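# Three arms finish hanging a door on its hinge pins

## Task

The door currently hangs from only one hinge pin. Seat both hinge pins fully and leave no block anywhere near the door. Arm bases in the scene frame, in metres, with heading in degrees counter-clockwise from +x: arm1 at x=-0.34 y=+0.63 z=+0.79 heading -88; arm2 at x=+0.16 y=+0.61 z=+0.76 heading -96; arm3 at x=+0.57 y=-0.36 z=+0.73 heading +179. Use as many of the arms as you like. At the end, release everything and pull the arms away. The result only counts if it stays in place with no robot holding it.

## Robot and tools

Robots: arm1, arm2 and arm3 are identical i2rt Big YAM arms. Each has six revolute joints, a two-finger gripper and a wrist camera. With joints 1 and 6 at zero and the hand level and pointing forward, the camera rides on top of the hand and looks toward the fingertips. The hand can reach roughly 1.0 m from the joint 1 axis. Joints move at different speeds, so the hand may take a wide, curved path between two postures.

Frame: one shared scene frame with its origin on the floor and +z up. Base positions and headings are listed in the task. The hand point is midway between the fingertips; the hand z axis runs along the fingers and the fingers close along the hand y axis.

execute_actions: arguments "actions" and optional "cameras". "actions" is a list holding one action or nothing. An action is an object keyed by arm name ("arm1", "arm2", "arm3"); each arm gets its own entry, and inside it a "joints" object. Every joint value is an absolute target, not an offset, keyed by name: joint1_rad, joint2_rad, joint3_rad, joint4_rad, joint5_rad, joint6_rad in radians and gripper_m in metres. You may name any subset. Ranges and done-tolerances: joint1_rad -2.879 to 2.879 (±0.045), rotation about the base, positive counter-clockwise seen from above, zero along the base heading. joint2_rad 0 to 3.141 (±0.14), shoulder; zero has the upper arm pointing back and about level, increasing lifts it up and over forward. joint3_rad 0 to 3.019 (±0.09), elbow; zero folds the forearm onto the upper arm, increasing opens it. joint4_rad -1.692 to 1.57 (±0.055), hand pitch, positive tilts fingers up. joint5_rad -1.57 to 1.57 (±0.03), sideways hand swing, positive toward the arm's right. joint6_rad -2.094 to 2.094 (±0.035), hand roll, positive clockwise viewed from behind the hand. gripper_m 0 to 0.093 (±0.003), the fingertip gap; grip force tops out near 50 to 62 N per pad. All motions in an action begin at once and may finish at different times. An action runs 15 s at most. "cameras" lists any of "arm1_cam_wrist", "arm2_cam_wrist", "arm3_cam_wrist" or "all"; omitted, null or ["all"] returns all, [] returns none. An unknown key, unknown camera or out-of-range number rejects the whole call and nothing moves. An empty actions list just reports state and images.

wait: "seconds" from 0 to 10; commands nothing new and returns the same state and images.

zoom_image: "camera" (one wrist camera) and "region" [x0, y0, x1, y1] in pixels of that camera's latest full image, top-left origin, at most 504 by 504. All cameras are 616x616 fisheye images.

finished_scene: "scene" is the number of the scene being closed. It is final and reports whether the goal was met, then gives the next task.

Reading results: the result gives each robot's state, with a "pictures" line naming the cameras in image order. joint_positions are the measured angles. Joint torques are raw drive outputs in joint order without the gripper; they carry per-arm offsets, scale and noise and are nonzero even with nothing touching, so treat them as rough hints. joint_status tells how each commanded motion ended: "off_target" means it stopped short and may still be pushing. After "contact_stop" or "time_out" the joint normally holds where it stopped; a timed-out joint may instead keep a target at most 0.375, 0.375, 0.113, 0.225, 0.075, 0.3 rad (joints 1 to 6) from its position and keep pressing, moving on if freed. "joint command not followed", often with a "cause:" line, means a safety check blocked that arm's joint targets (gripper targets still run); those joints show "not_followed" and the arm may keep retrying them with later actions. on_its_own lists what the robot is doing that this call did not order; "held at" is the held target, not the current angle. To relieve a joint that keeps pushing, command its reported position. Very small target changes may not move a joint. A joint carrying weight slowly sags.

Cautions: joints or arms left out of an action may still be driving toward earlier targets, and joint_status will not show this. The arms do not stop on contact; they keep pressing and can press hard. Hard pressing heats motors; a MOTOR HOT line appears from 85 °C and at 100 °C the arm and gripper go limp and fall (OVER-TEMPERATURE FAULT, keys read "limit_stop_at_motor_heat"; resend targets afterward). Heat also builds while you think, since the robot holds its last command during that time. Two arms pressing hard on each other fails the task; a hard collision may too, and nothing in the state reports arm-to-arm contact. The self and inter-arm collision check ignores fingers, gripper housings and wrist cameras and may react late. Contact through a held or loose object is not counted. Once any call reports a stop, later motion, wait and finished_scene calls in the same reply are skipped. Loose objects may occasionally get a brief push. Avoid dropping, slamming or knocking objects, and never push anything out of the work area. Faster robot motion is preferred.

Each tool is called by a JSON object that holds its "method" and its "body", one argument or row to a line.

## Session

{"method": "execute_actions", "body": {
  "actions": []
}}

Scene clock: 0.00 s.
Joint torques (N m, as the arm reports them, + toward a larger angle): no reading
Motor temperatures (°C, as the motors report them): arm1=[26 23 26 25 27 26] | arm2=[25 26 28 25 26 27] | arm3=[23 26 25 26 25 26]
arm1.joint_positions: joint1_rad=-0.052 joint2_rad=+0.291 joint3_rad=+1.370 joint4_rad=-1.360 joint5_rad=+0.151 joint6_rad=+0.726 gripper_m=+0.094
arm1.joint_status: not commanded
arm1.hand: x=-0.3748 y=+0.5339 z=+1.3673 quat_wxyz=(-0.518, -0.750, -0.280, +0.302) (m; scene frame)
arm2.joint_positions: joint1_rad=-0.188 joint2_rad=+0.508 joint3_rad=+1.521 joint4_rad=-1.271 joint5_rad=+0.266 joint6_rad=+0.675 gripper_m=+0.095
arm2.joint_status: not commanded
arm2.hand: x=+0.0688 y=+0.4754 z=+1.4000 quat_wxyz=(-0.445, -0.774, -0.151, +0.424) (m; scene frame)
arm3.joint_positions: joint1_rad=-0.511 joint2_rad=+0.604 joint3_rad=+1.554 joint4_rad=-1.143 joint5_rad=+0.023 joint6_rad=+0.404 gripper_m=+0.094
arm3.joint_status: not commanded
arm3.hand: x=+0.3888 y=-0.2475 z=+1.3919 quat_wxyz=(-0.048, +0.687, -0.353, -0.634) (m; scene frame)
pictures: arm1_cam_wrist, arm2_cam_wrist, arm3_cam_wrist
Images, in order (width x height): arm1_cam_wrist 616x616, arm2_cam_wrist 616x616, arm3_cam_wrist 616x616.

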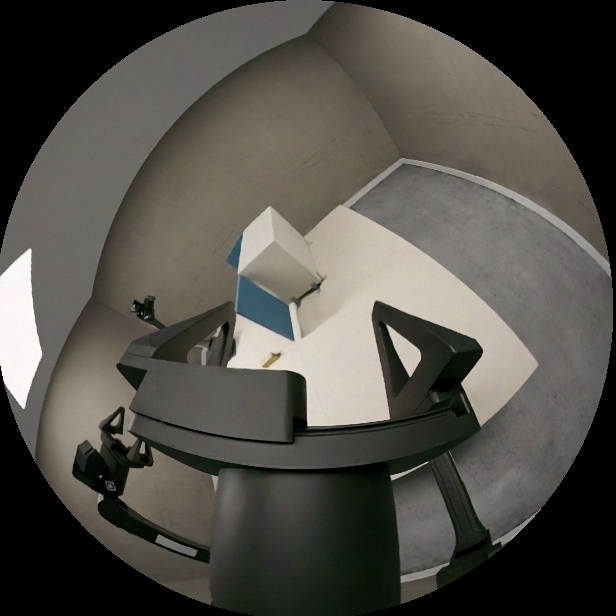

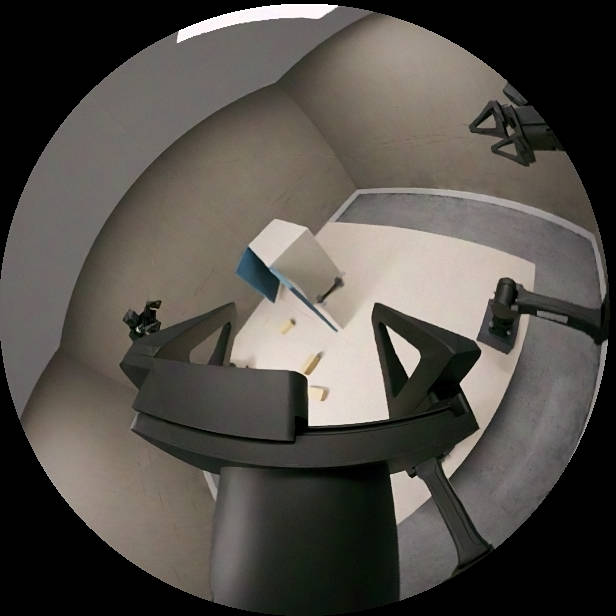

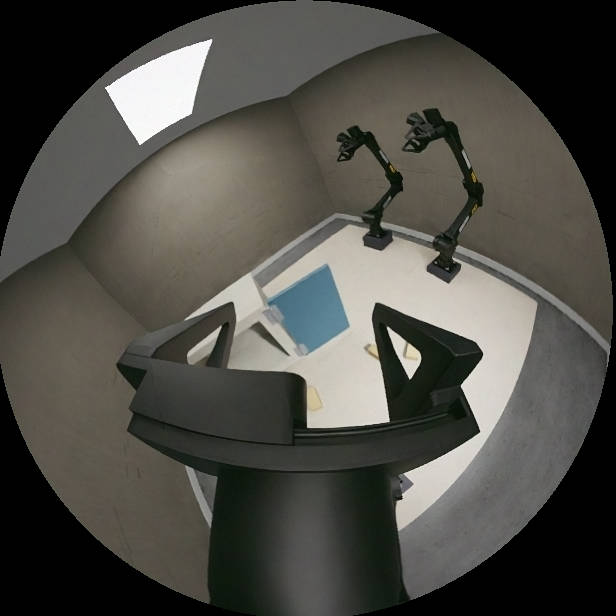

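{"method": "zoom_image", "body": {
  "camera": "arm3_cam_wrist",
  "region": [170, 240, 430, 430]
}}

{"method": "zoom_image", "body": {
  "camera": "arm2_cam_wrist",
  "region": [210, 200, 400, 410]
}}

{"method": "zoom_image", "body": {
  "camera": "arm1_cam_wrist",
  "region": [200, 190, 380, 380]
}}

Region (170, 240, 430, 430) of arm3_cam_wrist's 616x616 image, scaled by 1.938, with more detail than that image has; it fills the top 368 rows of this view, and the rest is white.

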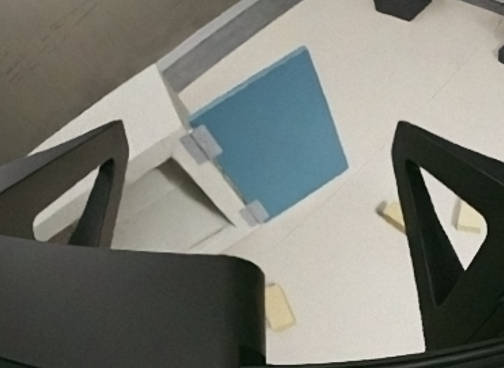

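Region (210, 200, 400, 410) of arm2_cam_wrist's 616x616 image, scaled by 2.400, with more detail than that image has; it fills the left 456 columns of this view, and the rest is white.

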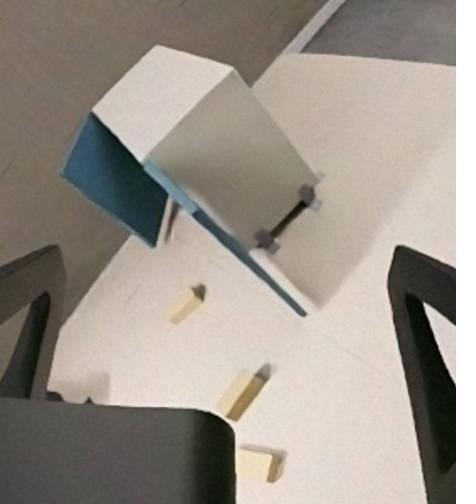

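Region (200, 190, 380, 380) of arm1_cam_wrist's 616x616 image, scaled by 2.653, with more detail than that image has; it fills the left 477 columns of this view, and the rest is white.

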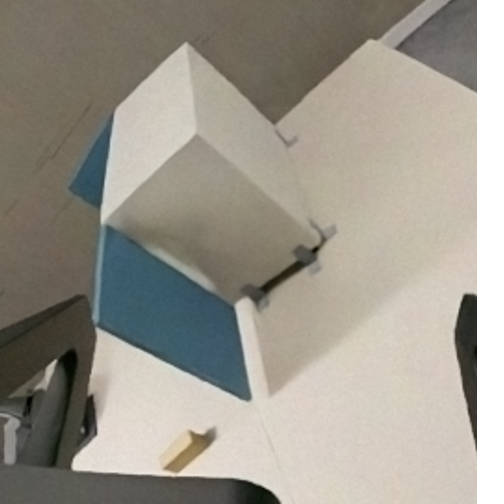

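{"method": "execute_actions", "body": {
  "actions": [
    {"arm1":{"joints":{"joint1_rad":0,"joint2_rad":0.3,"joint3_rad":0.8,"joint4_rad":-0.5,"joint5_rad":0,"joint6_rad":0}},"arm2":{"joints":{"joint1_rad":0,"joint2_rad":0.9,"joint3_rad":1.6,"joint4_rad":-1.5,"joint5_rad":0,"joint6_rad":0}},"arm3":{"joints":{"joint1_rad":0,"joint2_rad":1.0,"joint3_rad":1.3,"joint4_rad":-0.9,"joint5_rad":0,"joint6_rad":0}}}
  ]
}}

Scene clock: 33.37 s.
Joint torques (N m, as the arm reports them, + toward a larger angle): arm1=[ 0.2   1.87  9.43  2.3  -0.27 -0.2 ] | arm2=[ 0.27 -1.69 10.92  0.7  -0.11 -0.03] | arm3=[ 0.28 -4.32 12.21  2.23 -0.2  -0.02]
Motor temperatures (°C, as the motors report them): arm1=[26 24 29 25 27 26] | arm2=[25 26 30 25 26 27] | arm3=[23 27 30 26 25 26]
arm1.joint_positions: joint1_rad=-0.004 joint2_rad=+0.306 joint3_rad=+0.789 joint4_rad=-0.522 joint5_rad=+0.002 joint6_rad=+0.015 gripper_m=+0.094
arm1.joint_status: all done
arm1.hand: x=-0.3384 y=+0.3624 z=+1.2708 quat_wxyz=(-0.502, -0.508, -0.514, +0.476) (m; scene frame)
arm2.joint_positions: joint1_rad=-0.009 joint2_rad=+0.894 joint3_rad=+1.580 joint4_rad=-1.480 joint5_rad=+0.003 joint6_rad=+0.009 gripper_m=+0.095
arm2.joint_status: all done
arm2.hand: x=+0.1222 y=+0.3095 z=+1.2991 quat_wxyz=(-0.256, -0.695, -0.609, +0.283) (m; scene frame)
arm3.joint_positions: joint1_rad=-0.003 joint2_rad=+0.996 joint3_rad=+1.268 joint4_rad=-0.918 joint5_rad=+0.002 joint6_rad=+0.008 gripper_m=+0.094
arm3.joint_status: all done
arm3.hand: x=+0.1328 y=-0.3487 z=+1.1669 quat_wxyz=(-0.004, +0.895, -0.012, -0.446) (m; scene frame)
pictures: arm1_cam_wrist, arm2_cam_wrist, arm3_cam_wrist
Images, in order (width x height): arm1_cam_wrist 616x616, arm2_cam_wrist 616x616, arm3_cam_wrist 616x616.

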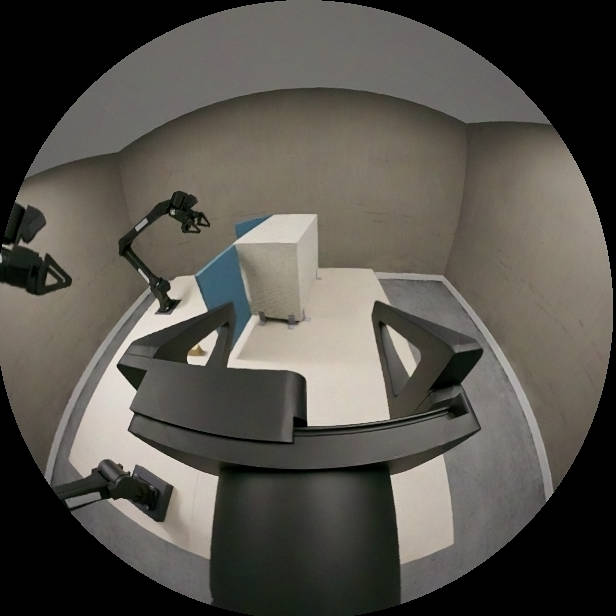

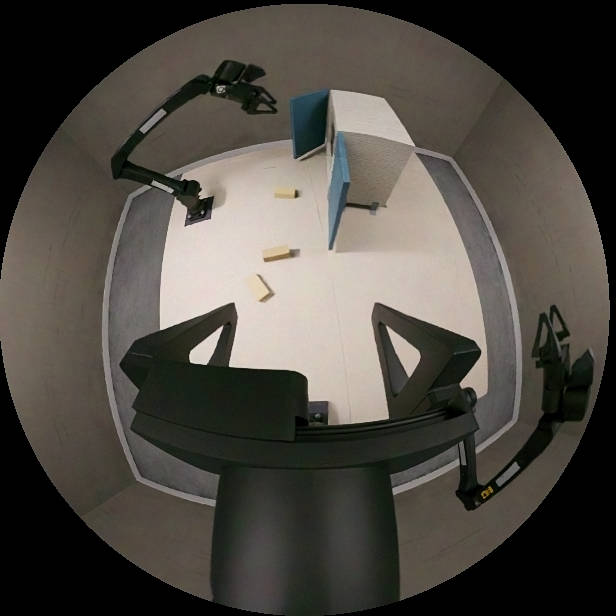

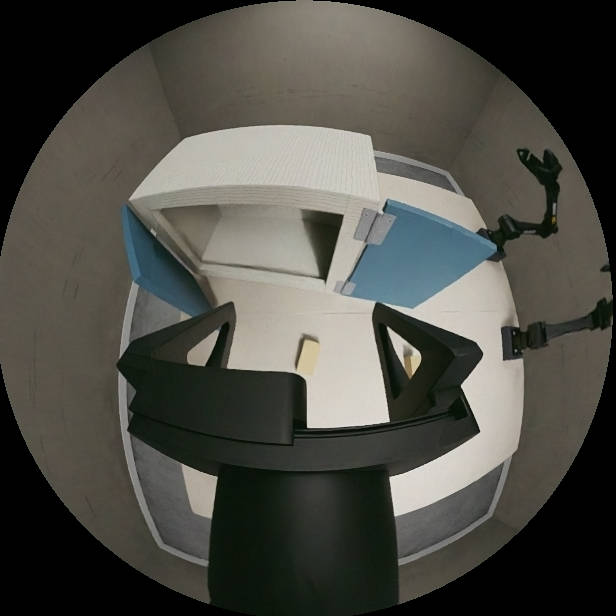

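{"method": "zoom_image", "body": {
  "camera": "arm3_cam_wrist",
  "region": [310, 170, 510, 330]
}}

{"method": "zoom_image", "body": {
  "camera": "arm3_cam_wrist",
  "region": [110, 170, 270, 330]
}}

{"method": "zoom_image", "body": {
  "camera": "arm2_cam_wrist",
  "region": [260, 70, 440, 270]
}}

Region (310, 170, 510, 330) of arm3_cam_wrist's 616x616 image, scaled by 2.520, with more detail than that image has; it fills the top 403 rows of this view, and the rest is white.

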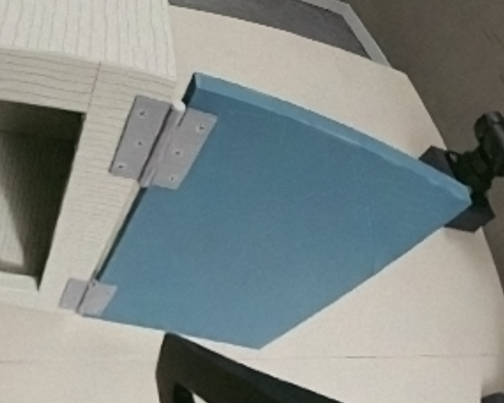

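Region (110, 170, 270, 330) of arm3_cam_wrist's 616x616 image, scaled by 3.150, with more detail than that image has.

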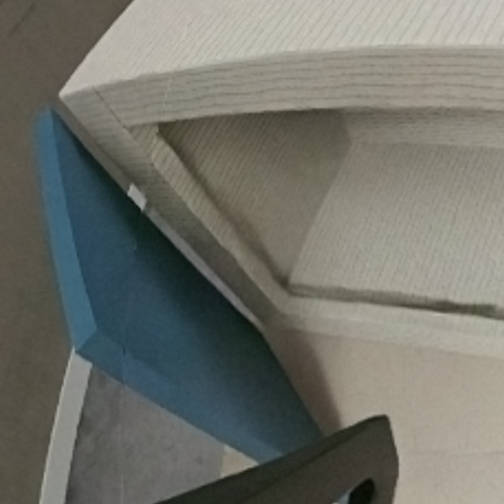

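Region (260, 70, 440, 270) of arm2_cam_wrist's 616x616 image, scaled by 2.520, with more detail than that image has; it fills the left 454 columns of this view, and the rest is white.

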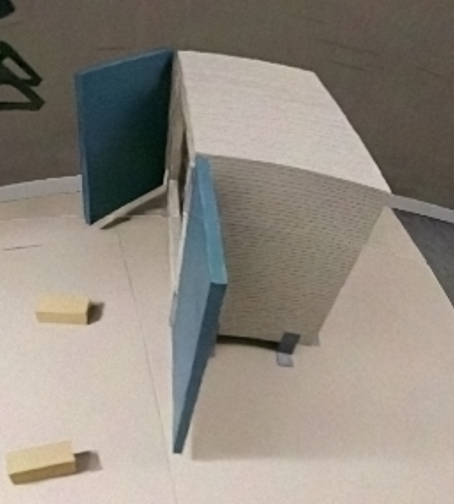

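{"method": "execute_actions", "body": {
  "actions": [
    {"arm3":{"joints":{"joint1_rad":0.5,"joint2_rad":1.0,"joint3_rad":0.9,"joint4_rad":-0.3,"joint5_rad":0.3}},"arm2":{"joints":{"joint1_rad":0.2,"joint2_rad":1.4,"joint3_rad":1.9,"joint4_rad":-1.5}}}
  ],
  "cameras": ["arm2_cam_wrist","arm3_cam_wrist"]
}}

Scene clock: 89.97 s.
Joint torques (N m, as the arm reports them, + toward a larger angle): arm1=[ 0.18  2.1   9.46  2.34 -0.27 -0.21] | arm2=[  0.08 -10.07  13.19   0.67  -0.05   0.01] | arm3=[ 0.21 -5.28 10.5   2.56  0.13  0.01]
Motor temperatures (°C, as the motors report them): arm1=[26 23 33 25 27 26] | arm2=[25 26 33 25 26 27] | arm3=[23 27 38 26 25 26]
arm1.joint_positions: joint1_rad=-0.004 joint2_rad=+0.306 joint3_rad=+0.789 joint4_rad=-0.522 joint5_rad=+0.002 joint6_rad=+0.015 gripper_m=+0.094
arm1.joint_status: not commanded
arm1.hand: x=-0.3384 y=+0.3624 z=+1.2708 quat_wxyz=(-0.502, -0.508, -0.514, +0.476) (m; scene frame)
arm2.joint_positions: joint1_rad=+0.196 joint2_rad=+1.403 joint3_rad=+1.861 joint4_rad=-1.486 joint5_rad=+0.002 joint6_rad=+0.008 gripper_m=+0.095
arm2.joint_status: all done
arm2.hand: x=+0.2015 y=+0.1186 z=+1.2393 quat_wxyz=(-0.202, -0.654, -0.706, +0.181) (m; scene frame)
arm3.joint_positions: joint1_rad=+0.494 joint2_rad=+1.003 joint3_rad=+0.896 joint4_rad=-0.322 joint5_rad=+0.296 joint6_rad=+0.006 gripper_m=+0.094
arm3.joint_status: all done
arm3.hand: x=+0.1274 y=-0.5298 z=+1.0731 quat_wxyz=(+0.007, +0.828, +0.117, -0.549) (m; scene frame)
pictures: arm2_cam_wrist, arm3_cam_wrist
Images, in order (width x height): arm2_cam_wrist 616x616, arm3_cam_wrist 616x616.

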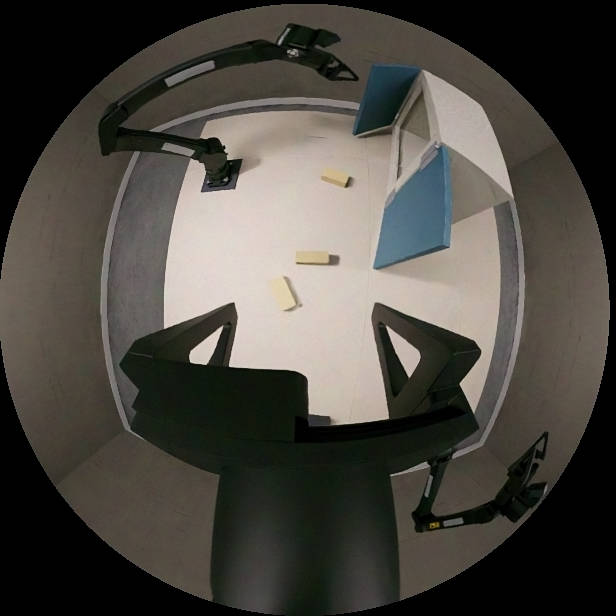

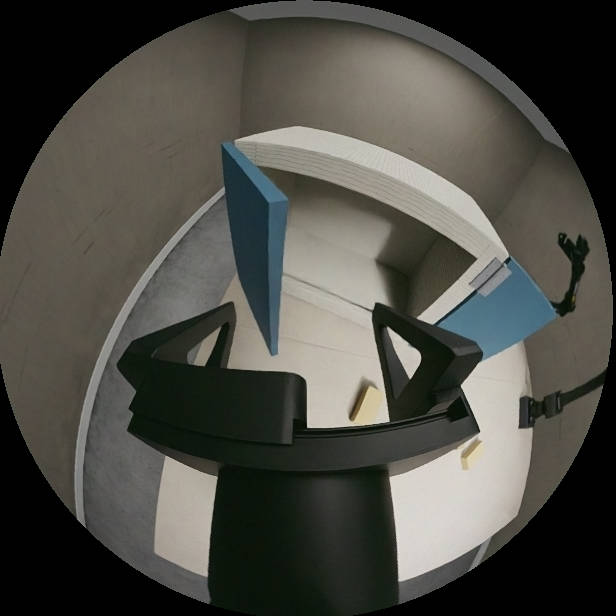

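{"method": "zoom_image", "body": {
  "camera": "arm2_cam_wrist",
  "region": [330, 40, 530, 280]
}}

{"method": "zoom_image", "body": {
  "camera": "arm3_cam_wrist",
  "region": [400, 220, 580, 370]
}}

Region (330, 40, 530, 280) of arm2_cam_wrist's 616x616 image, scaled by 2.100, with more detail than that image has.

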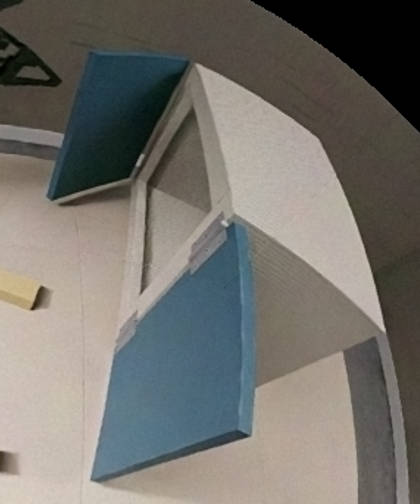

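Region (400, 220, 580, 370) of arm3_cam_wrist's 616x616 image, scaled by 2.800, with more detail than that image has.

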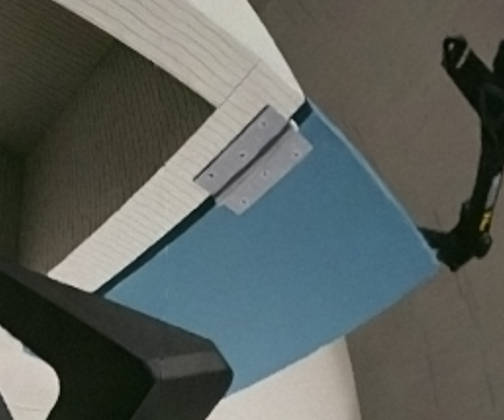

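{"method": "execute_actions", "body": {
  "actions": [
    {"arm3":{"joints":{"joint1_rad":0.9,"joint2_rad":0.8,"joint3_rad":0.9,"joint4_rad":-0.3,"joint5_rad":0.8}},"arm2":{"joints":{"joint1_rad":0.15,"joint2_rad":1.7,"joint3_rad":1.5,"joint4_rad":-0.5,"joint5_rad":0.7}}}
  ],
  "cameras": ["arm2_cam_wrist","arm3_cam_wrist"]
}}

{"method": "zoom_image", "body": {
  "camera": "arm2_cam_wrist",
  "region": [200, 130, 420, 330]
}}

Scene clock: 107.70 s.
Joint torques (N m, as the arm reports them, + toward a larger angle): arm1=[-0.02  2.11  9.45  2.31 -0.27 -0.2 ] | arm2=[ -0.95 -15.    14.56   2.28   0.53   0.08] | arm3=[ 0.86 -2.12 10.38  2.19  0.15  0.02]
Motor temperatures (°C, as the motors report them): arm1=[26 23 34 25 27 26] | arm2=[25 27 35 25 26 27] | arm3=[23 27 37 27 25 26]
arm1.joint_positions: joint1_rad=-0.004 joint2_rad=+0.306 joint3_rad=+0.789 joint4_rad=-0.522 joint5_rad=+0.002 joint6_rad=+0.015 gripper_m=+0.094
arm1.joint_status: not commanded
arm1.hand: x=-0.3384 y=+0.3624 z=+1.2708 quat_wxyz=(-0.502, -0.508, -0.514, +0.476) (m; scene frame)
arm2.joint_positions: joint1_rad=+0.157 joint2_rad=+1.691 joint3_rad=+1.457 joint4_rad=-0.526 joint5_rad=+0.698 joint6_rad=+0.006 gripper_m=+0.095
arm2.joint_status: all done
arm2.hand: x=+0.0818 y=-0.0491 z=+1.0340 quat_wxyz=(-0.057, -0.697, -0.528, +0.482) (m; scene frame)
arm3.joint_positions: joint1_rad=+0.890 joint2_rad=+0.790 joint3_rad=+0.895 joint4_rad=-0.315 joint5_rad=+0.796 joint6_rad=+0.006 gripper_m=+0.094
arm3.joint_status: all done
arm3.hand: x=+0.2356 y=-0.5652 z=+1.1733 quat_wxyz=(-0.026, +0.753, +0.081, -0.653) (m; scene frame)
pictures: arm2_cam_wrist, arm3_cam_wrist
Images, in order (width x height): arm2_cam_wrist 616x616, arm3_cam_wrist 616x616.

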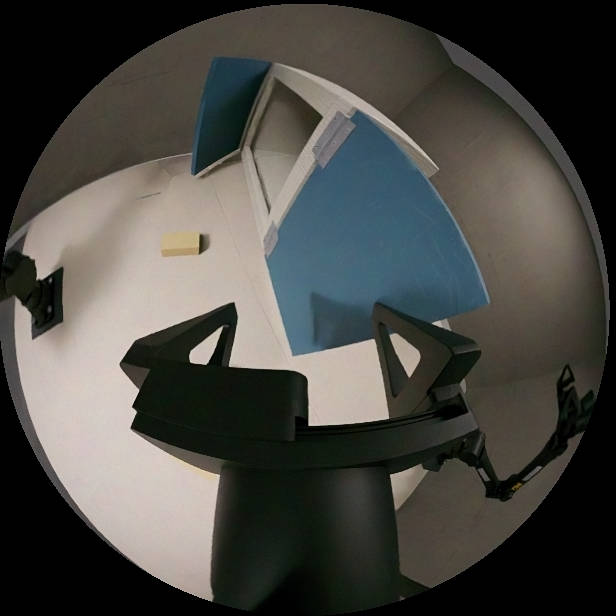

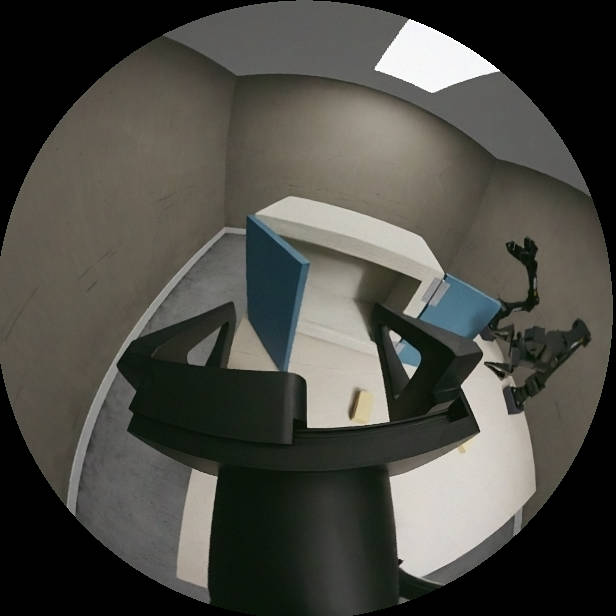

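Region (200, 130, 420, 330) of arm2_cam_wrist's 616x616 image, scaled by 2.291, with more detail than that image has; it fills the top 458 rows of this view, and the rest is white.

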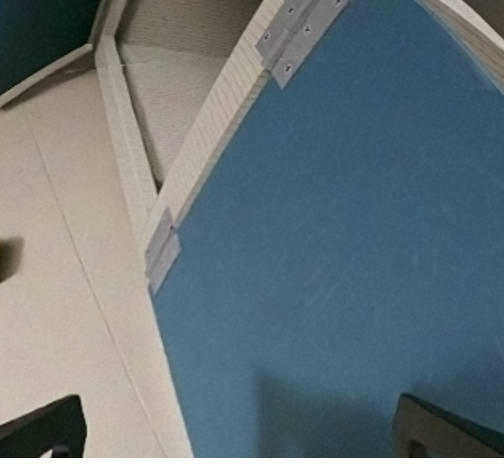

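{"method": "zoom_image", "body": {
  "camera": "arm2_cam_wrist",
  "region": [180, 50, 300, 190]
}}

{"method": "zoom_image", "body": {
  "camera": "arm2_cam_wrist",
  "region": [300, 100, 380, 180]
}}

{"method": "zoom_image", "body": {
  "camera": "arm2_cam_wrist",
  "region": [245, 200, 305, 270]
}}

Region (180, 50, 300, 190) of arm2_cam_wrist's 616x616 image, scaled by 3.600, with more detail than that image has; it fills the left 432 columns of this view, and the rest is white.

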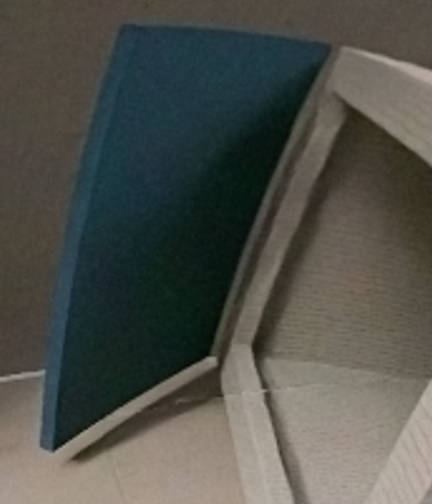

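Region (300, 100, 380, 180) of arm2_cam_wrist's 616x616 image, scaled by 6.300, with more detail than that image has.

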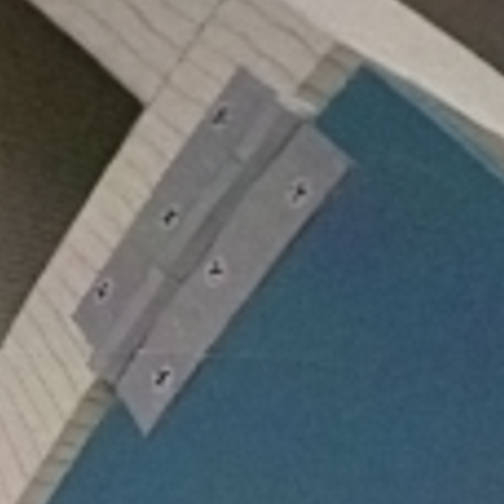

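Region (245, 200, 305, 270) of arm2_cam_wrist's 616x616 image, scaled by 7.200, with more detail than that image has; it fills the left 432 columns of this view, and the rest is white.

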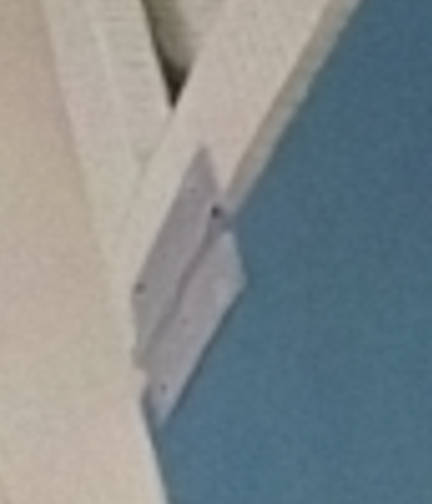

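{"method": "execute_actions", "body": {
  "actions": [
    {"arm1":{"joints":{"joint2_rad":1.3,"joint3_rad":1.2,"joint4_rad":-0.7}}}
  ],
  "cameras": ["arm1_cam_wrist"]
}}

{"method": "zoom_image", "body": {
  "camera": "arm1_cam_wrist",
  "region": [180, 150, 420, 350]
}}

Scene clock: 126.27 s.
Joint torques (N m, as the arm reports them, + toward a larger angle): arm1=[  0.25 -12.26  10.76   1.07  -0.27  -0.21] | arm2=[ -1.11 -14.13  14.5    2.35   0.52   0.1 ] | arm3=[ 1.03 -2.06 10.43  2.26  0.14 -0.05]
Motor temperatures (°C, as the motors report them): arm1=[26 23 35 25 27 26] | arm2=[25 28 37 25 26 27] | arm3=[23 27 37 27 25 26]
arm1.joint_positions: joint1_rad=-0.004 joint2_rad=+1.310 joint3_rad=+1.179 joint4_rad=-0.694 joint5_rad=+0.002 joint6_rad=+0.015 gripper_m=+0.094
arm1.joint_status: all done
arm1.hand: x=-0.3282 y=+0.0933 z=+1.0753 quat_wxyz=(-0.263, -0.654, -0.664, +0.248) (m; scene frame)
arm2.joint_positions: joint1_rad=+0.157 joint2_rad=+1.691 joint3_rad=+1.457 joint4_rad=-0.526 joint5_rad=+0.698 joint6_rad=+0.006 gripper_m=+0.095
arm2.joint_status: not commanded
arm2.hand: x=+0.0818 y=-0.0491 z=+1.0340 quat_wxyz=(-0.057, -0.697, -0.528, +0.482) (m; scene frame)
arm3.joint_positions: joint1_rad=+0.890 joint2_rad=+0.790 joint3_rad=+0.895 joint4_rad=-0.315 joint5_rad=+0.796 joint6_rad=+0.006 gripper_m=+0.094
arm3.joint_status: not commanded
arm3.hand: x=+0.2356 y=-0.5652 z=+1.1733 quat_wxyz=(-0.026, +0.753, +0.081, -0.653) (m; scene frame)
pictures: arm1_cam_wrist
Images, in order (width x height): arm1_cam_wrist 616x616.

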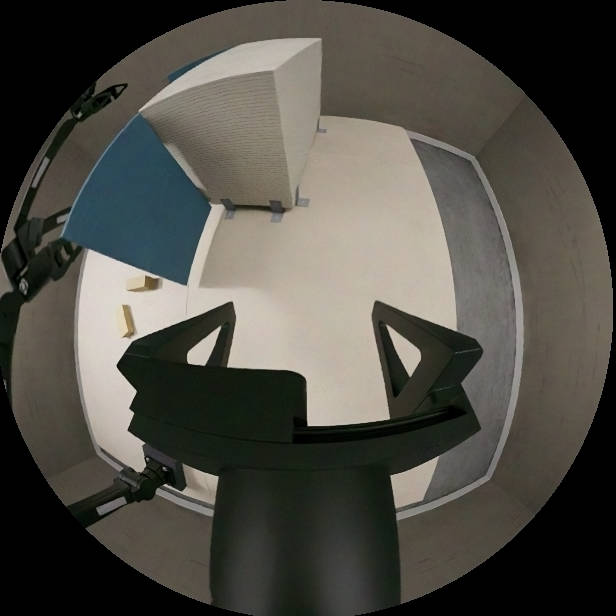

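Region (180, 150, 420, 350) of arm1_cam_wrist's 616x616 image, scaled by 2.100, with more detail than that image has.

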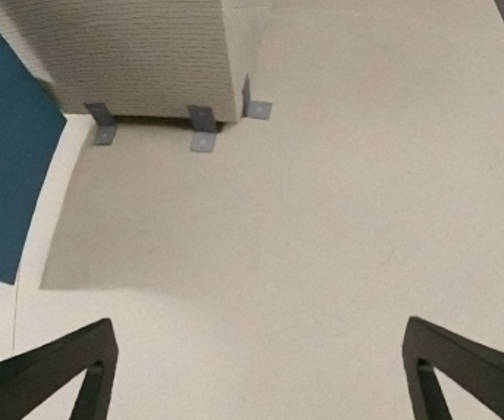

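{"method": "execute_actions", "body": {
  "actions": [
    {"arm2":{"joints":{"joint2_rad":1.0,"joint3_rad":1.2,"joint4_rad":-0.9}},"arm3":{"joints":{"joint1_rad":0.1,"joint2_rad":1.15,"joint3_rad":1.1,"joint4_rad":-0.3,"joint5_rad":-0.5}}}
  ],
  "cameras": ["arm3_cam_wrist","arm2_cam_wrist"]
}}

{"method": "zoom_image", "body": {
  "camera": "arm3_cam_wrist",
  "region": [150, 100, 450, 400]
}}

Scene clock: 146.67 s.
Joint torques (N m, as the arm reports them, + toward a larger angle): arm1=[  0.08 -12.15  10.75   1.03  -0.27  -0.21] | arm2=[-1.27 -5.17 11.5   0.69  0.44  0.07] | arm3=[-0.26 -8.31 13.62  2.06 -0.45 -0.07]
Motor temperatures (°C, as the motors report them): arm1=[26 24 36 25 27 26] | arm2=[25 28 38 25 26 27] | arm3=[23 27 38 27 25 26]
arm1.joint_positions: joint1_rad=-0.004 joint2_rad=+1.310 joint3_rad=+1.179 joint4_rad=-0.694 joint5_rad=+0.002 joint6_rad=+0.015 gripper_m=+0.094
arm1.joint_status: not commanded
arm1.hand: x=-0.3282 y=+0.0933 z=+1.0753 quat_wxyz=(-0.263, -0.654, -0.664, +0.248) (m; scene frame)
arm2.joint_positions: joint1_rad=+0.157 joint2_rad=+0.995 joint3_rad=+1.195 joint4_rad=-0.879 joint5_rad=+0.699 joint6_rad=+0.006 gripper_m=+0.095
arm2.joint_status: all done
arm2.hand: x=+0.0685 y=+0.2002 z=+1.1967 quat_wxyz=(-0.086, -0.695, -0.507, +0.502) (m; scene frame)
arm3.joint_positions: joint1_rad=+0.103 joint2_rad=+1.164 joint3_rad=+1.057 joint4_rad=-0.312 joint5_rad=-0.496 joint6_rad=+0.007 gripper_m=+0.094
arm3.joint_status: all done
arm3.hand: x=+0.0592 y=-0.4841 z=+1.0993 quat_wxyz=(+0.230, +0.807, +0.167, -0.518) (m; scene frame)
pictures: arm2_cam_wrist, arm3_cam_wrist
Images, in order (width x height): arm2_cam_wrist 616x616, arm3_cam_wrist 616x616.

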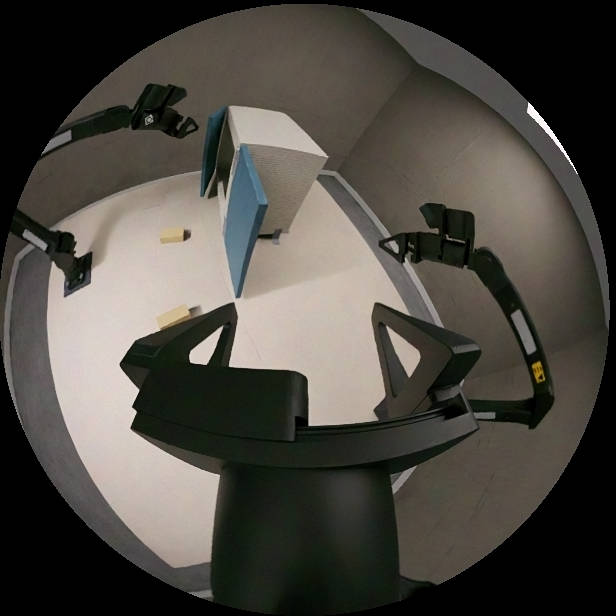

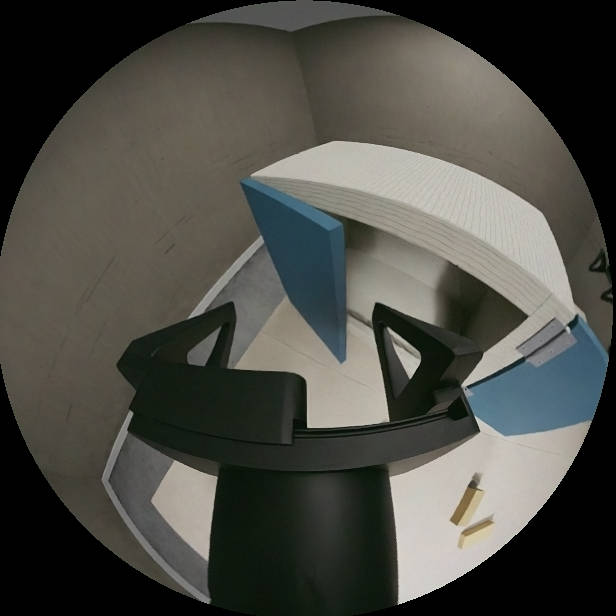

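Region (150, 100, 450, 400) of arm3_cam_wrist's 616x616 image, scaled by 1.680, with more detail than that image has.

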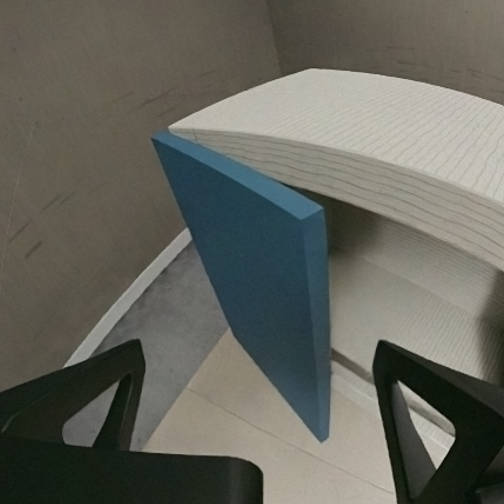

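{"method": "zoom_image", "body": {
  "camera": "arm3_cam_wrist",
  "region": [430, 460, 520, 560]
}}

{"method": "zoom_image", "body": {
  "camera": "arm3_cam_wrist",
  "region": [450, 300, 610, 440]
}}

{"method": "zoom_image", "body": {
  "camera": "arm2_cam_wrist",
  "region": [140, 130, 300, 340]
}}

Region (430, 460, 520, 560) of arm3_cam_wrist's 616x616 image, scaled by 5.040, with more detail than that image has; it fills the left 454 columns of this view, and the rest is white.

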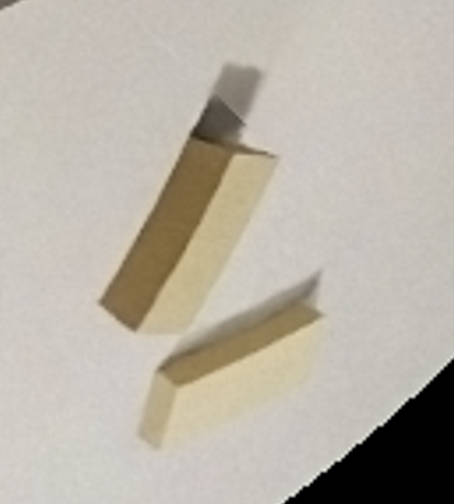

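Region (450, 300, 610, 440) of arm3_cam_wrist's 616x616 image, scaled by 3.150, with more detail than that image has; it fills the top 441 rows of this view, and the rest is white.

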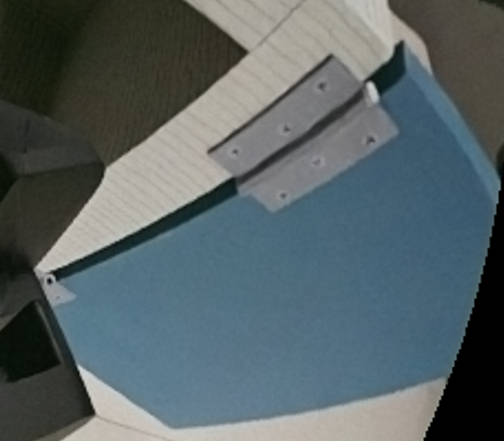

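Region (140, 130, 300, 340) of arm2_cam_wrist's 616x616 image, scaled by 2.400, with more detail than that image has; it fills the left 384 columns of this view, and the rest is white.

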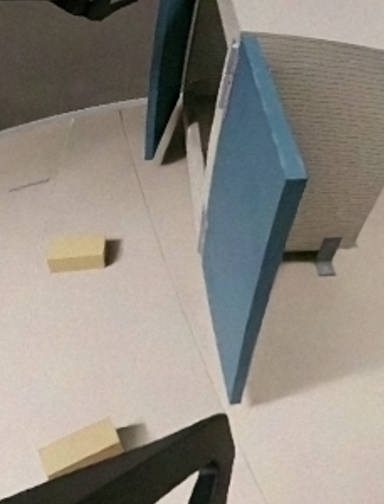

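{"method": "execute_actions", "body": {
  "actions": [
    {"arm3":{"joints":{"joint1_rad":0.2,"joint2_rad":0.9,"joint3_rad":0.8,"joint4_rad":-1.1,"joint5_rad":0}}}
  ],
  "cameras": ["arm3_cam_wrist"]
}}

Scene clock: 167.00 s.
Joint torques (N m, as the arm reports them, + toward a larger angle): arm1=[  0.12 -12.23  10.72   1.03  -0.27  -0.2 ] | arm2=[-1.09 -4.76 11.6   0.8   0.4   0.08] | arm3=[ 0.24 -3.19  9.82  0.51  0.01 -0.01]
Motor temperatures (°C, as the motors report them): arm1=[26 25 37 25 27 26] | arm2=[25 27 36 25 26 27] | arm3=[23 27 42 27 25 26]
arm1.joint_positions: joint1_rad=-0.004 joint2_rad=+1.310 joint3_rad=+1.179 joint4_rad=-0.694 joint5_rad=+0.002 joint6_rad=+0.015 gripper_m=+0.094
arm1.joint_status: not commanded
arm1.hand: x=-0.3282 y=+0.0933 z=+1.0753 quat_wxyz=(-0.263, -0.654, -0.664, +0.248) (m; scene frame)
arm2.joint_positions: joint1_rad=+0.157 joint2_rad=+0.995 joint3_rad=+1.195 joint4_rad=-0.879 joint5_rad=+0.699 joint6_rad=+0.006 gripper_m=+0.095
arm2.joint_status: not commanded
arm2.hand: x=+0.0685 y=+0.2002 z=+1.1967 quat_wxyz=(-0.086, -0.695, -0.507, +0.502) (m; scene frame)
arm3.joint_positions: joint1_rad=+0.200 joint2_rad=+0.894 joint3_rad=+0.795 joint4_rad=-1.089 joint5_rad=-0.004 joint6_rad=+0.006 gripper_m=+0.094
arm3.joint_status: all done
arm3.hand: x=+0.2659 y=-0.4143 z=+0.9289 quat_wxyz=(+0.020, +0.978, +0.087, -0.188) (m; scene frame)
pictures: arm3_cam_wrist
Images, in order (width x height): arm3_cam_wrist 616x616.

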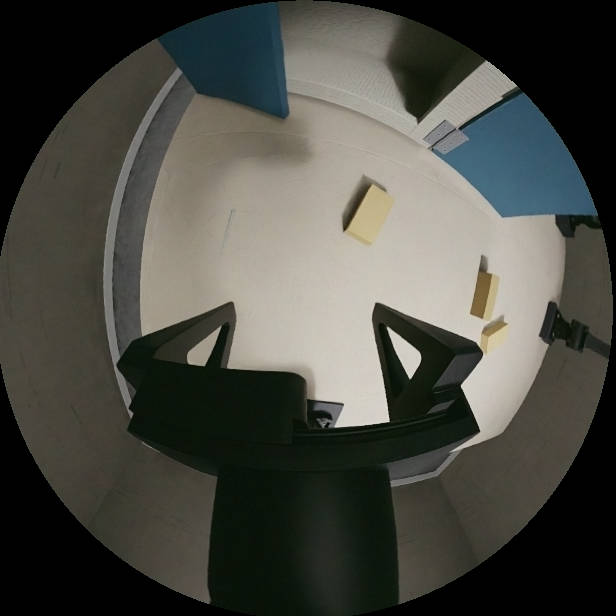

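{"method": "zoom_image", "body": {
  "camera": "arm3_cam_wrist",
  "region": [190, 190, 270, 270]
}}

{"method": "zoom_image", "body": {
  "camera": "arm3_cam_wrist",
  "region": [400, 90, 520, 190]
}}

Region (190, 190, 270, 270) of arm3_cam_wrist's 616x616 image, scaled by 6.300, with more detail than that image has.

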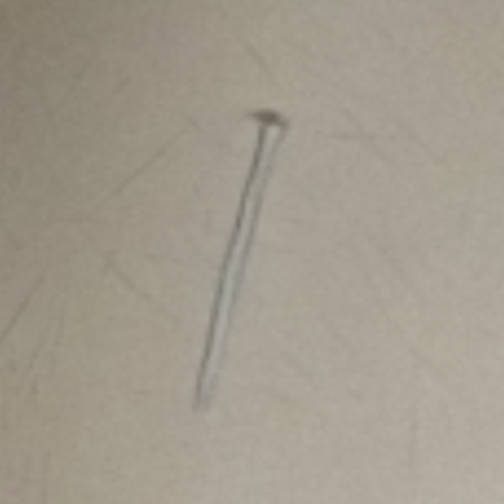

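Region (400, 90, 520, 190) of arm3_cam_wrist's 616x616 image, scaled by 4.200, with more detail than that image has.

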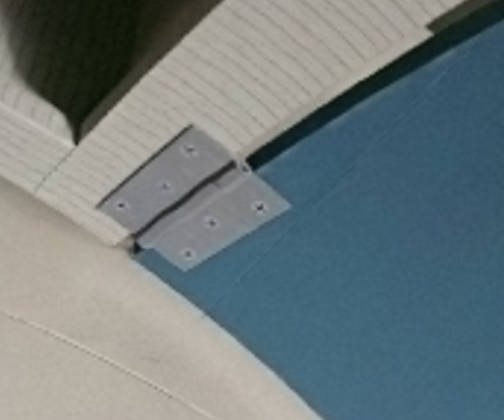

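{"method": "execute_actions", "body": {
  "actions": [
    {"arm3":{"joints":{"joint1_rad":0.49,"joint2_rad":1.49,"joint3_rad":1.19,"joint4_rad":-1.27,"joint5_rad":0,"joint6_rad":0.56,"gripper_m":0.05}},"arm1":{"joints":{"joint2_rad":0.6,"joint3_rad":0.8}},"arm2":{"joints":{"joint2_rad":0.6,"joint3_rad":0.9,"joint5_rad":0}}}
  ],
  "cameras": ["arm3_cam_wrist"]
}}

Scene clock: 247.33 s.
Joint torques (N m, as the arm reports them, + toward a larger angle): arm1=[ 0.12 -0.67  9.7   1.35 -0.27 -0.21] | arm2=[-1.16 -0.28 10.83  1.2  -0.15  0.05] | arm3=[  0.53 -10.55  11.74   0.09   0.     0.14]
Motor temperatures (°C, as the motors report them): arm1=[26 25 39 25 27 26] | arm2=[25 27 37 25 26 27] | arm3=[23 27 40 26 25 26]
arm1.joint_positions: joint1_rad=-0.004 joint2_rad=+0.594 joint3_rad=+0.795 joint4_rad=-0.695 joint5_rad=+0.002 joint6_rad=+0.015 gripper_m=+0.094
arm1.joint_status: all done
arm1.hand: x=-0.3353 y=+0.2914 z=+1.1512 quat_wxyz=(-0.371, -0.604, -0.612, +0.351) (m; scene frame)
arm2.joint_positions: joint1_rad=+0.157 joint2_rad=+0.592 joint3_rad=+0.904 joint4_rad=-0.885 joint5_rad=+0.004 joint6_rad=+0.006 gripper_m=+0.095
arm2.joint_status: all done
arm2.hand: x=+0.1744 y=+0.2961 z=+1.1470 quat_wxyz=(-0.350, -0.609, -0.631, +0.330) (m; scene frame)
arm3.joint_positions: joint1_rad=+0.487 joint2_rad=+1.499 joint3_rad=+1.149 joint4_rad=-1.259 joint5_rad=-0.002 joint6_rad=+0.552 gripper_m=+0.050
arm3.joint_status: all done
arm3.hand: x=+0.2032 y=-0.5441 z=+0.8631 quat_wxyz=(-0.009, +0.999, -0.040, +0.017) (m; scene frame)
pictures: arm3_cam_wrist
Images, in order (width x height): arm3_cam_wrist 616x616.

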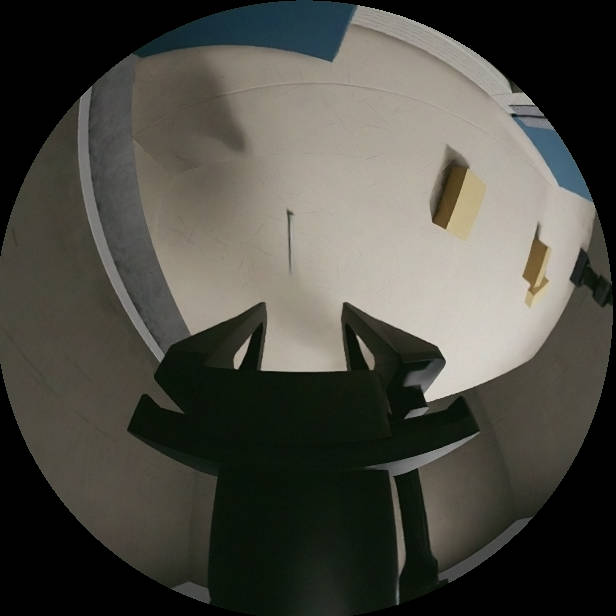

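{"method": "execute_actions", "body": {
  "actions": [
    {"arm3":{"joints":{"joint1_rad":0.478,"joint2_rad":1.62,"joint3_rad":1.15,"joint4_rad":-1.07,"joint6_rad":0.55}}}
  ],
  "cameras": ["arm3_cam_wrist"]
}}

Scene clock: 263.37 s.
Joint torques (N m, as the arm reports them, + toward a larger angle): arm1=[ 0.24 -0.58  9.64  1.36 -0.27 -0.21] | arm2=[-1.5  -0.01 10.78  1.11 -0.11  0.03] | arm3=[ -0.56 -12.33   7.9    0.92  -0.01   0.03]
Motor temperatures (°C, as the motors report them): arm1=[26 25 38 25 27 26] | arm2=[25 27 37 25 26 27] | arm3=[23 28 41 26 25 26]
arm1.joint_positions: joint1_rad=-0.004 joint2_rad=+0.594 joint3_rad=+0.795 joint4_rad=-0.695 joint5_rad=+0.002 joint6_rad=+0.015 gripper_m=+0.094
arm1.joint_status: not commanded
arm1.hand: x=-0.3353 y=+0.2914 z=+1.1512 quat_wxyz=(-0.371, -0.604, -0.612, +0.351) (m; scene frame)
arm2.joint_positions: joint1_rad=+0.157 joint2_rad=+0.592 joint3_rad=+0.904 joint4_rad=-0.885 joint5_rad=+0.004 joint6_rad=+0.006 gripper_m=+0.095
arm2.joint_status: not commanded
arm2.hand: x=+0.1744 y=+0.2961 z=+1.1470 quat_wxyz=(-0.350, -0.609, -0.631, +0.330) (m; scene frame)
arm3.joint_positions: joint1_rad=+0.487 joint2_rad=+1.628 joint3_rad=+1.149 joint4_rad=-1.082 joint5_rad=-0.002 joint6_rad=+0.552 gripper_m=+0.050
arm3.joint_status: all done
arm3.hand: x=+0.1668 y=-0.5627 z=+0.8093 quat_wxyz=(+0.002, +0.999, -0.040, -0.004) (m; scene frame)
pictures: arm3_cam_wrist
Images, in order (width x height): arm3_cam_wrist 616x616.

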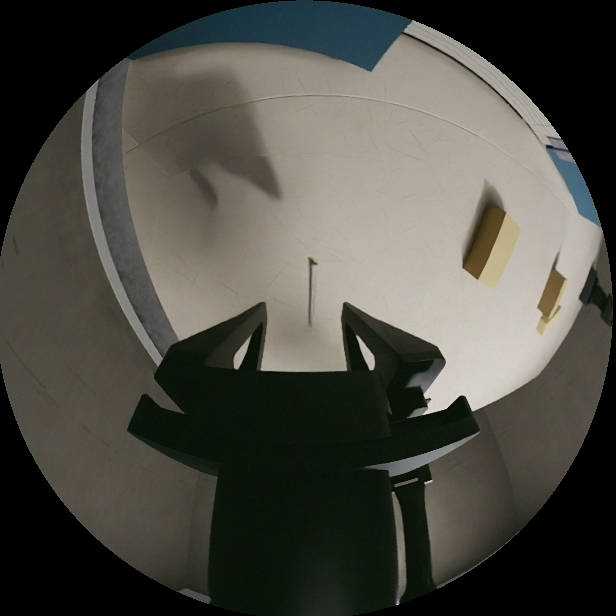

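{"method": "execute_actions", "body": {
  "actions": [
    {"arm3":{"joints":{"joint2_rad":1.671,"joint3_rad":1.08,"joint4_rad":-1.0}}}
  ],
  "cameras": ["arm3_cam_wrist"]
}}

Scene clock: 270.93 s.
Joint torques (N m, as the arm reports them, + toward a larger angle): arm1=[ 0.14 -0.7   9.65  1.31 -0.27 -0.21] | arm2=[-1.41  0.12 10.68  1.03 -0.12  0.07] | arm3=[ -0.68 -11.28   7.55   0.92   0.01  -0.01]
Motor temperatures (°C, as the motors report them): arm1=[26 24 38 25 27 26] | arm2=[25 27 37 25 26 27] | arm3=[23 29 40 26 25 26]
arm1.joint_positions: joint1_rad=-0.004 joint2_rad=+0.594 joint3_rad=+0.795 joint4_rad=-0.695 joint5_rad=+0.002 joint6_rad=+0.015 gripper_m=+0.094
arm1.joint_status: not commanded
arm1.hand: x=-0.3353 y=+0.2914 z=+1.1512 quat_wxyz=(-0.371, -0.604, -0.612, +0.351) (m; scene frame)
arm2.joint_positions: joint1_rad=+0.157 joint2_rad=+0.592 joint3_rad=+0.904 joint4_rad=-0.885 joint5_rad=+0.004 joint6_rad=+0.006 gripper_m=+0.095
arm2.joint_status: not commanded
arm2.hand: x=+0.1744 y=+0.2961 z=+1.1470 quat_wxyz=(-0.350, -0.609, -0.631, +0.330) (m; scene frame)
arm3.joint_positions: joint1_rad=+0.487 joint2_rad=+1.667 joint3_rad=+1.077 joint4_rad=-1.013 joint5_rad=-0.002 joint6_rad=+0.552 gripper_m=+0.050
arm3.joint_status: all done
arm3.hand: x=+0.1821 y=-0.5548 z=+0.7693 quat_wxyz=(-0.008, +0.999, -0.040, +0.014) (m; scene frame)
pictures: arm3_cam_wrist
Images, in order (width x height): arm3_cam_wrist 616x616.

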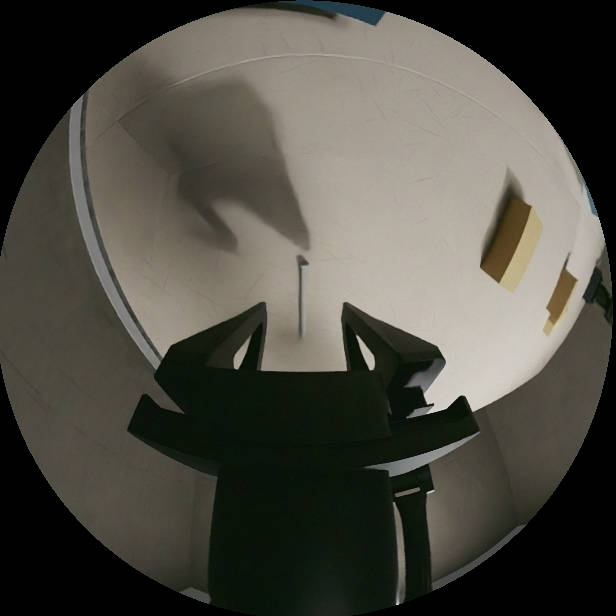

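{"method": "execute_actions", "body": {
  "actions": [
    {"arm3":{"joints":{"joint2_rad":1.718,"joint3_rad":1.03,"joint4_rad":-0.91}}}
  ],
  "cameras": ["arm3_cam_wrist"]
}}

Scene clock: 280.47 s.
Joint torques (N m, as the arm reports them, + toward a larger angle): arm1=[ 0.12 -0.56  9.64  1.31 -0.27 -0.2 ] | arm2=[-1.14  0.21 10.84  0.99 -0.11  0.03] | arm3=[  0.15 -11.51   7.16   0.82  -0.02   0.01]
Motor temperatures (°C, as the motors report them): arm1=[26 24 38 25 27 26] | arm2=[25 27 37 25 26 27] | arm3=[23 29 39 26 25 26]
arm1.joint_positions: joint1_rad=-0.004 joint2_rad=+0.594 joint3_rad=+0.795 joint4_rad=-0.695 joint5_rad=+0.002 joint6_rad=+0.015 gripper_m=+0.094
arm1.joint_status: not commanded
arm1.hand: x=-0.3353 y=+0.2914 z=+1.1512 quat_wxyz=(-0.371, -0.604, -0.612, +0.351) (m; scene frame)
arm2.joint_positions: joint1_rad=+0.157 joint2_rad=+0.592 joint3_rad=+0.904 joint4_rad=-0.885 joint5_rad=+0.004 joint6_rad=+0.006 gripper_m=+0.095
arm2.joint_status: not commanded
arm2.hand: x=+0.1744 y=+0.2961 z=+1.1470 quat_wxyz=(-0.350, -0.609, -0.631, +0.330) (m; scene frame)
arm3.joint_positions: joint1_rad=+0.487 joint2_rad=+1.713 joint3_rad=+1.028 joint4_rad=-0.922 joint5_rad=-0.002 joint6_rad=+0.552 gripper_m=+0.050
arm3.joint_status: all done
arm3.hand: x=+0.1870 y=-0.5523 z=+0.7350 quat_wxyz=(-0.009, +0.999, -0.040, +0.016) (m; scene frame)
pictures: arm3_cam_wrist
Images, in order (width x height): arm3_cam_wrist 616x616.

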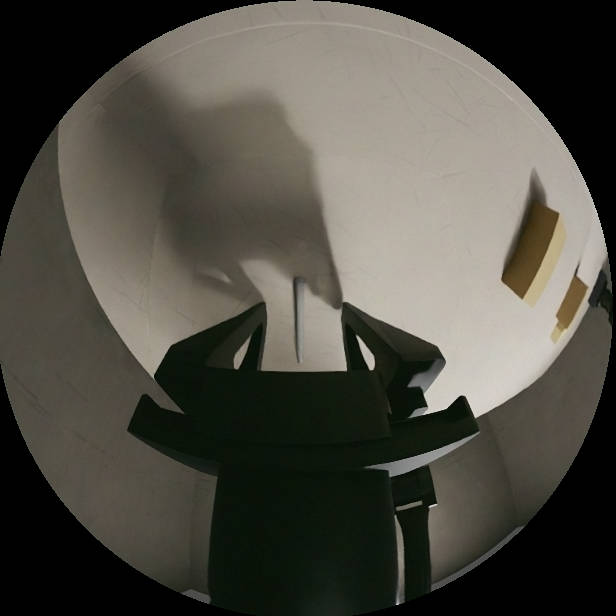

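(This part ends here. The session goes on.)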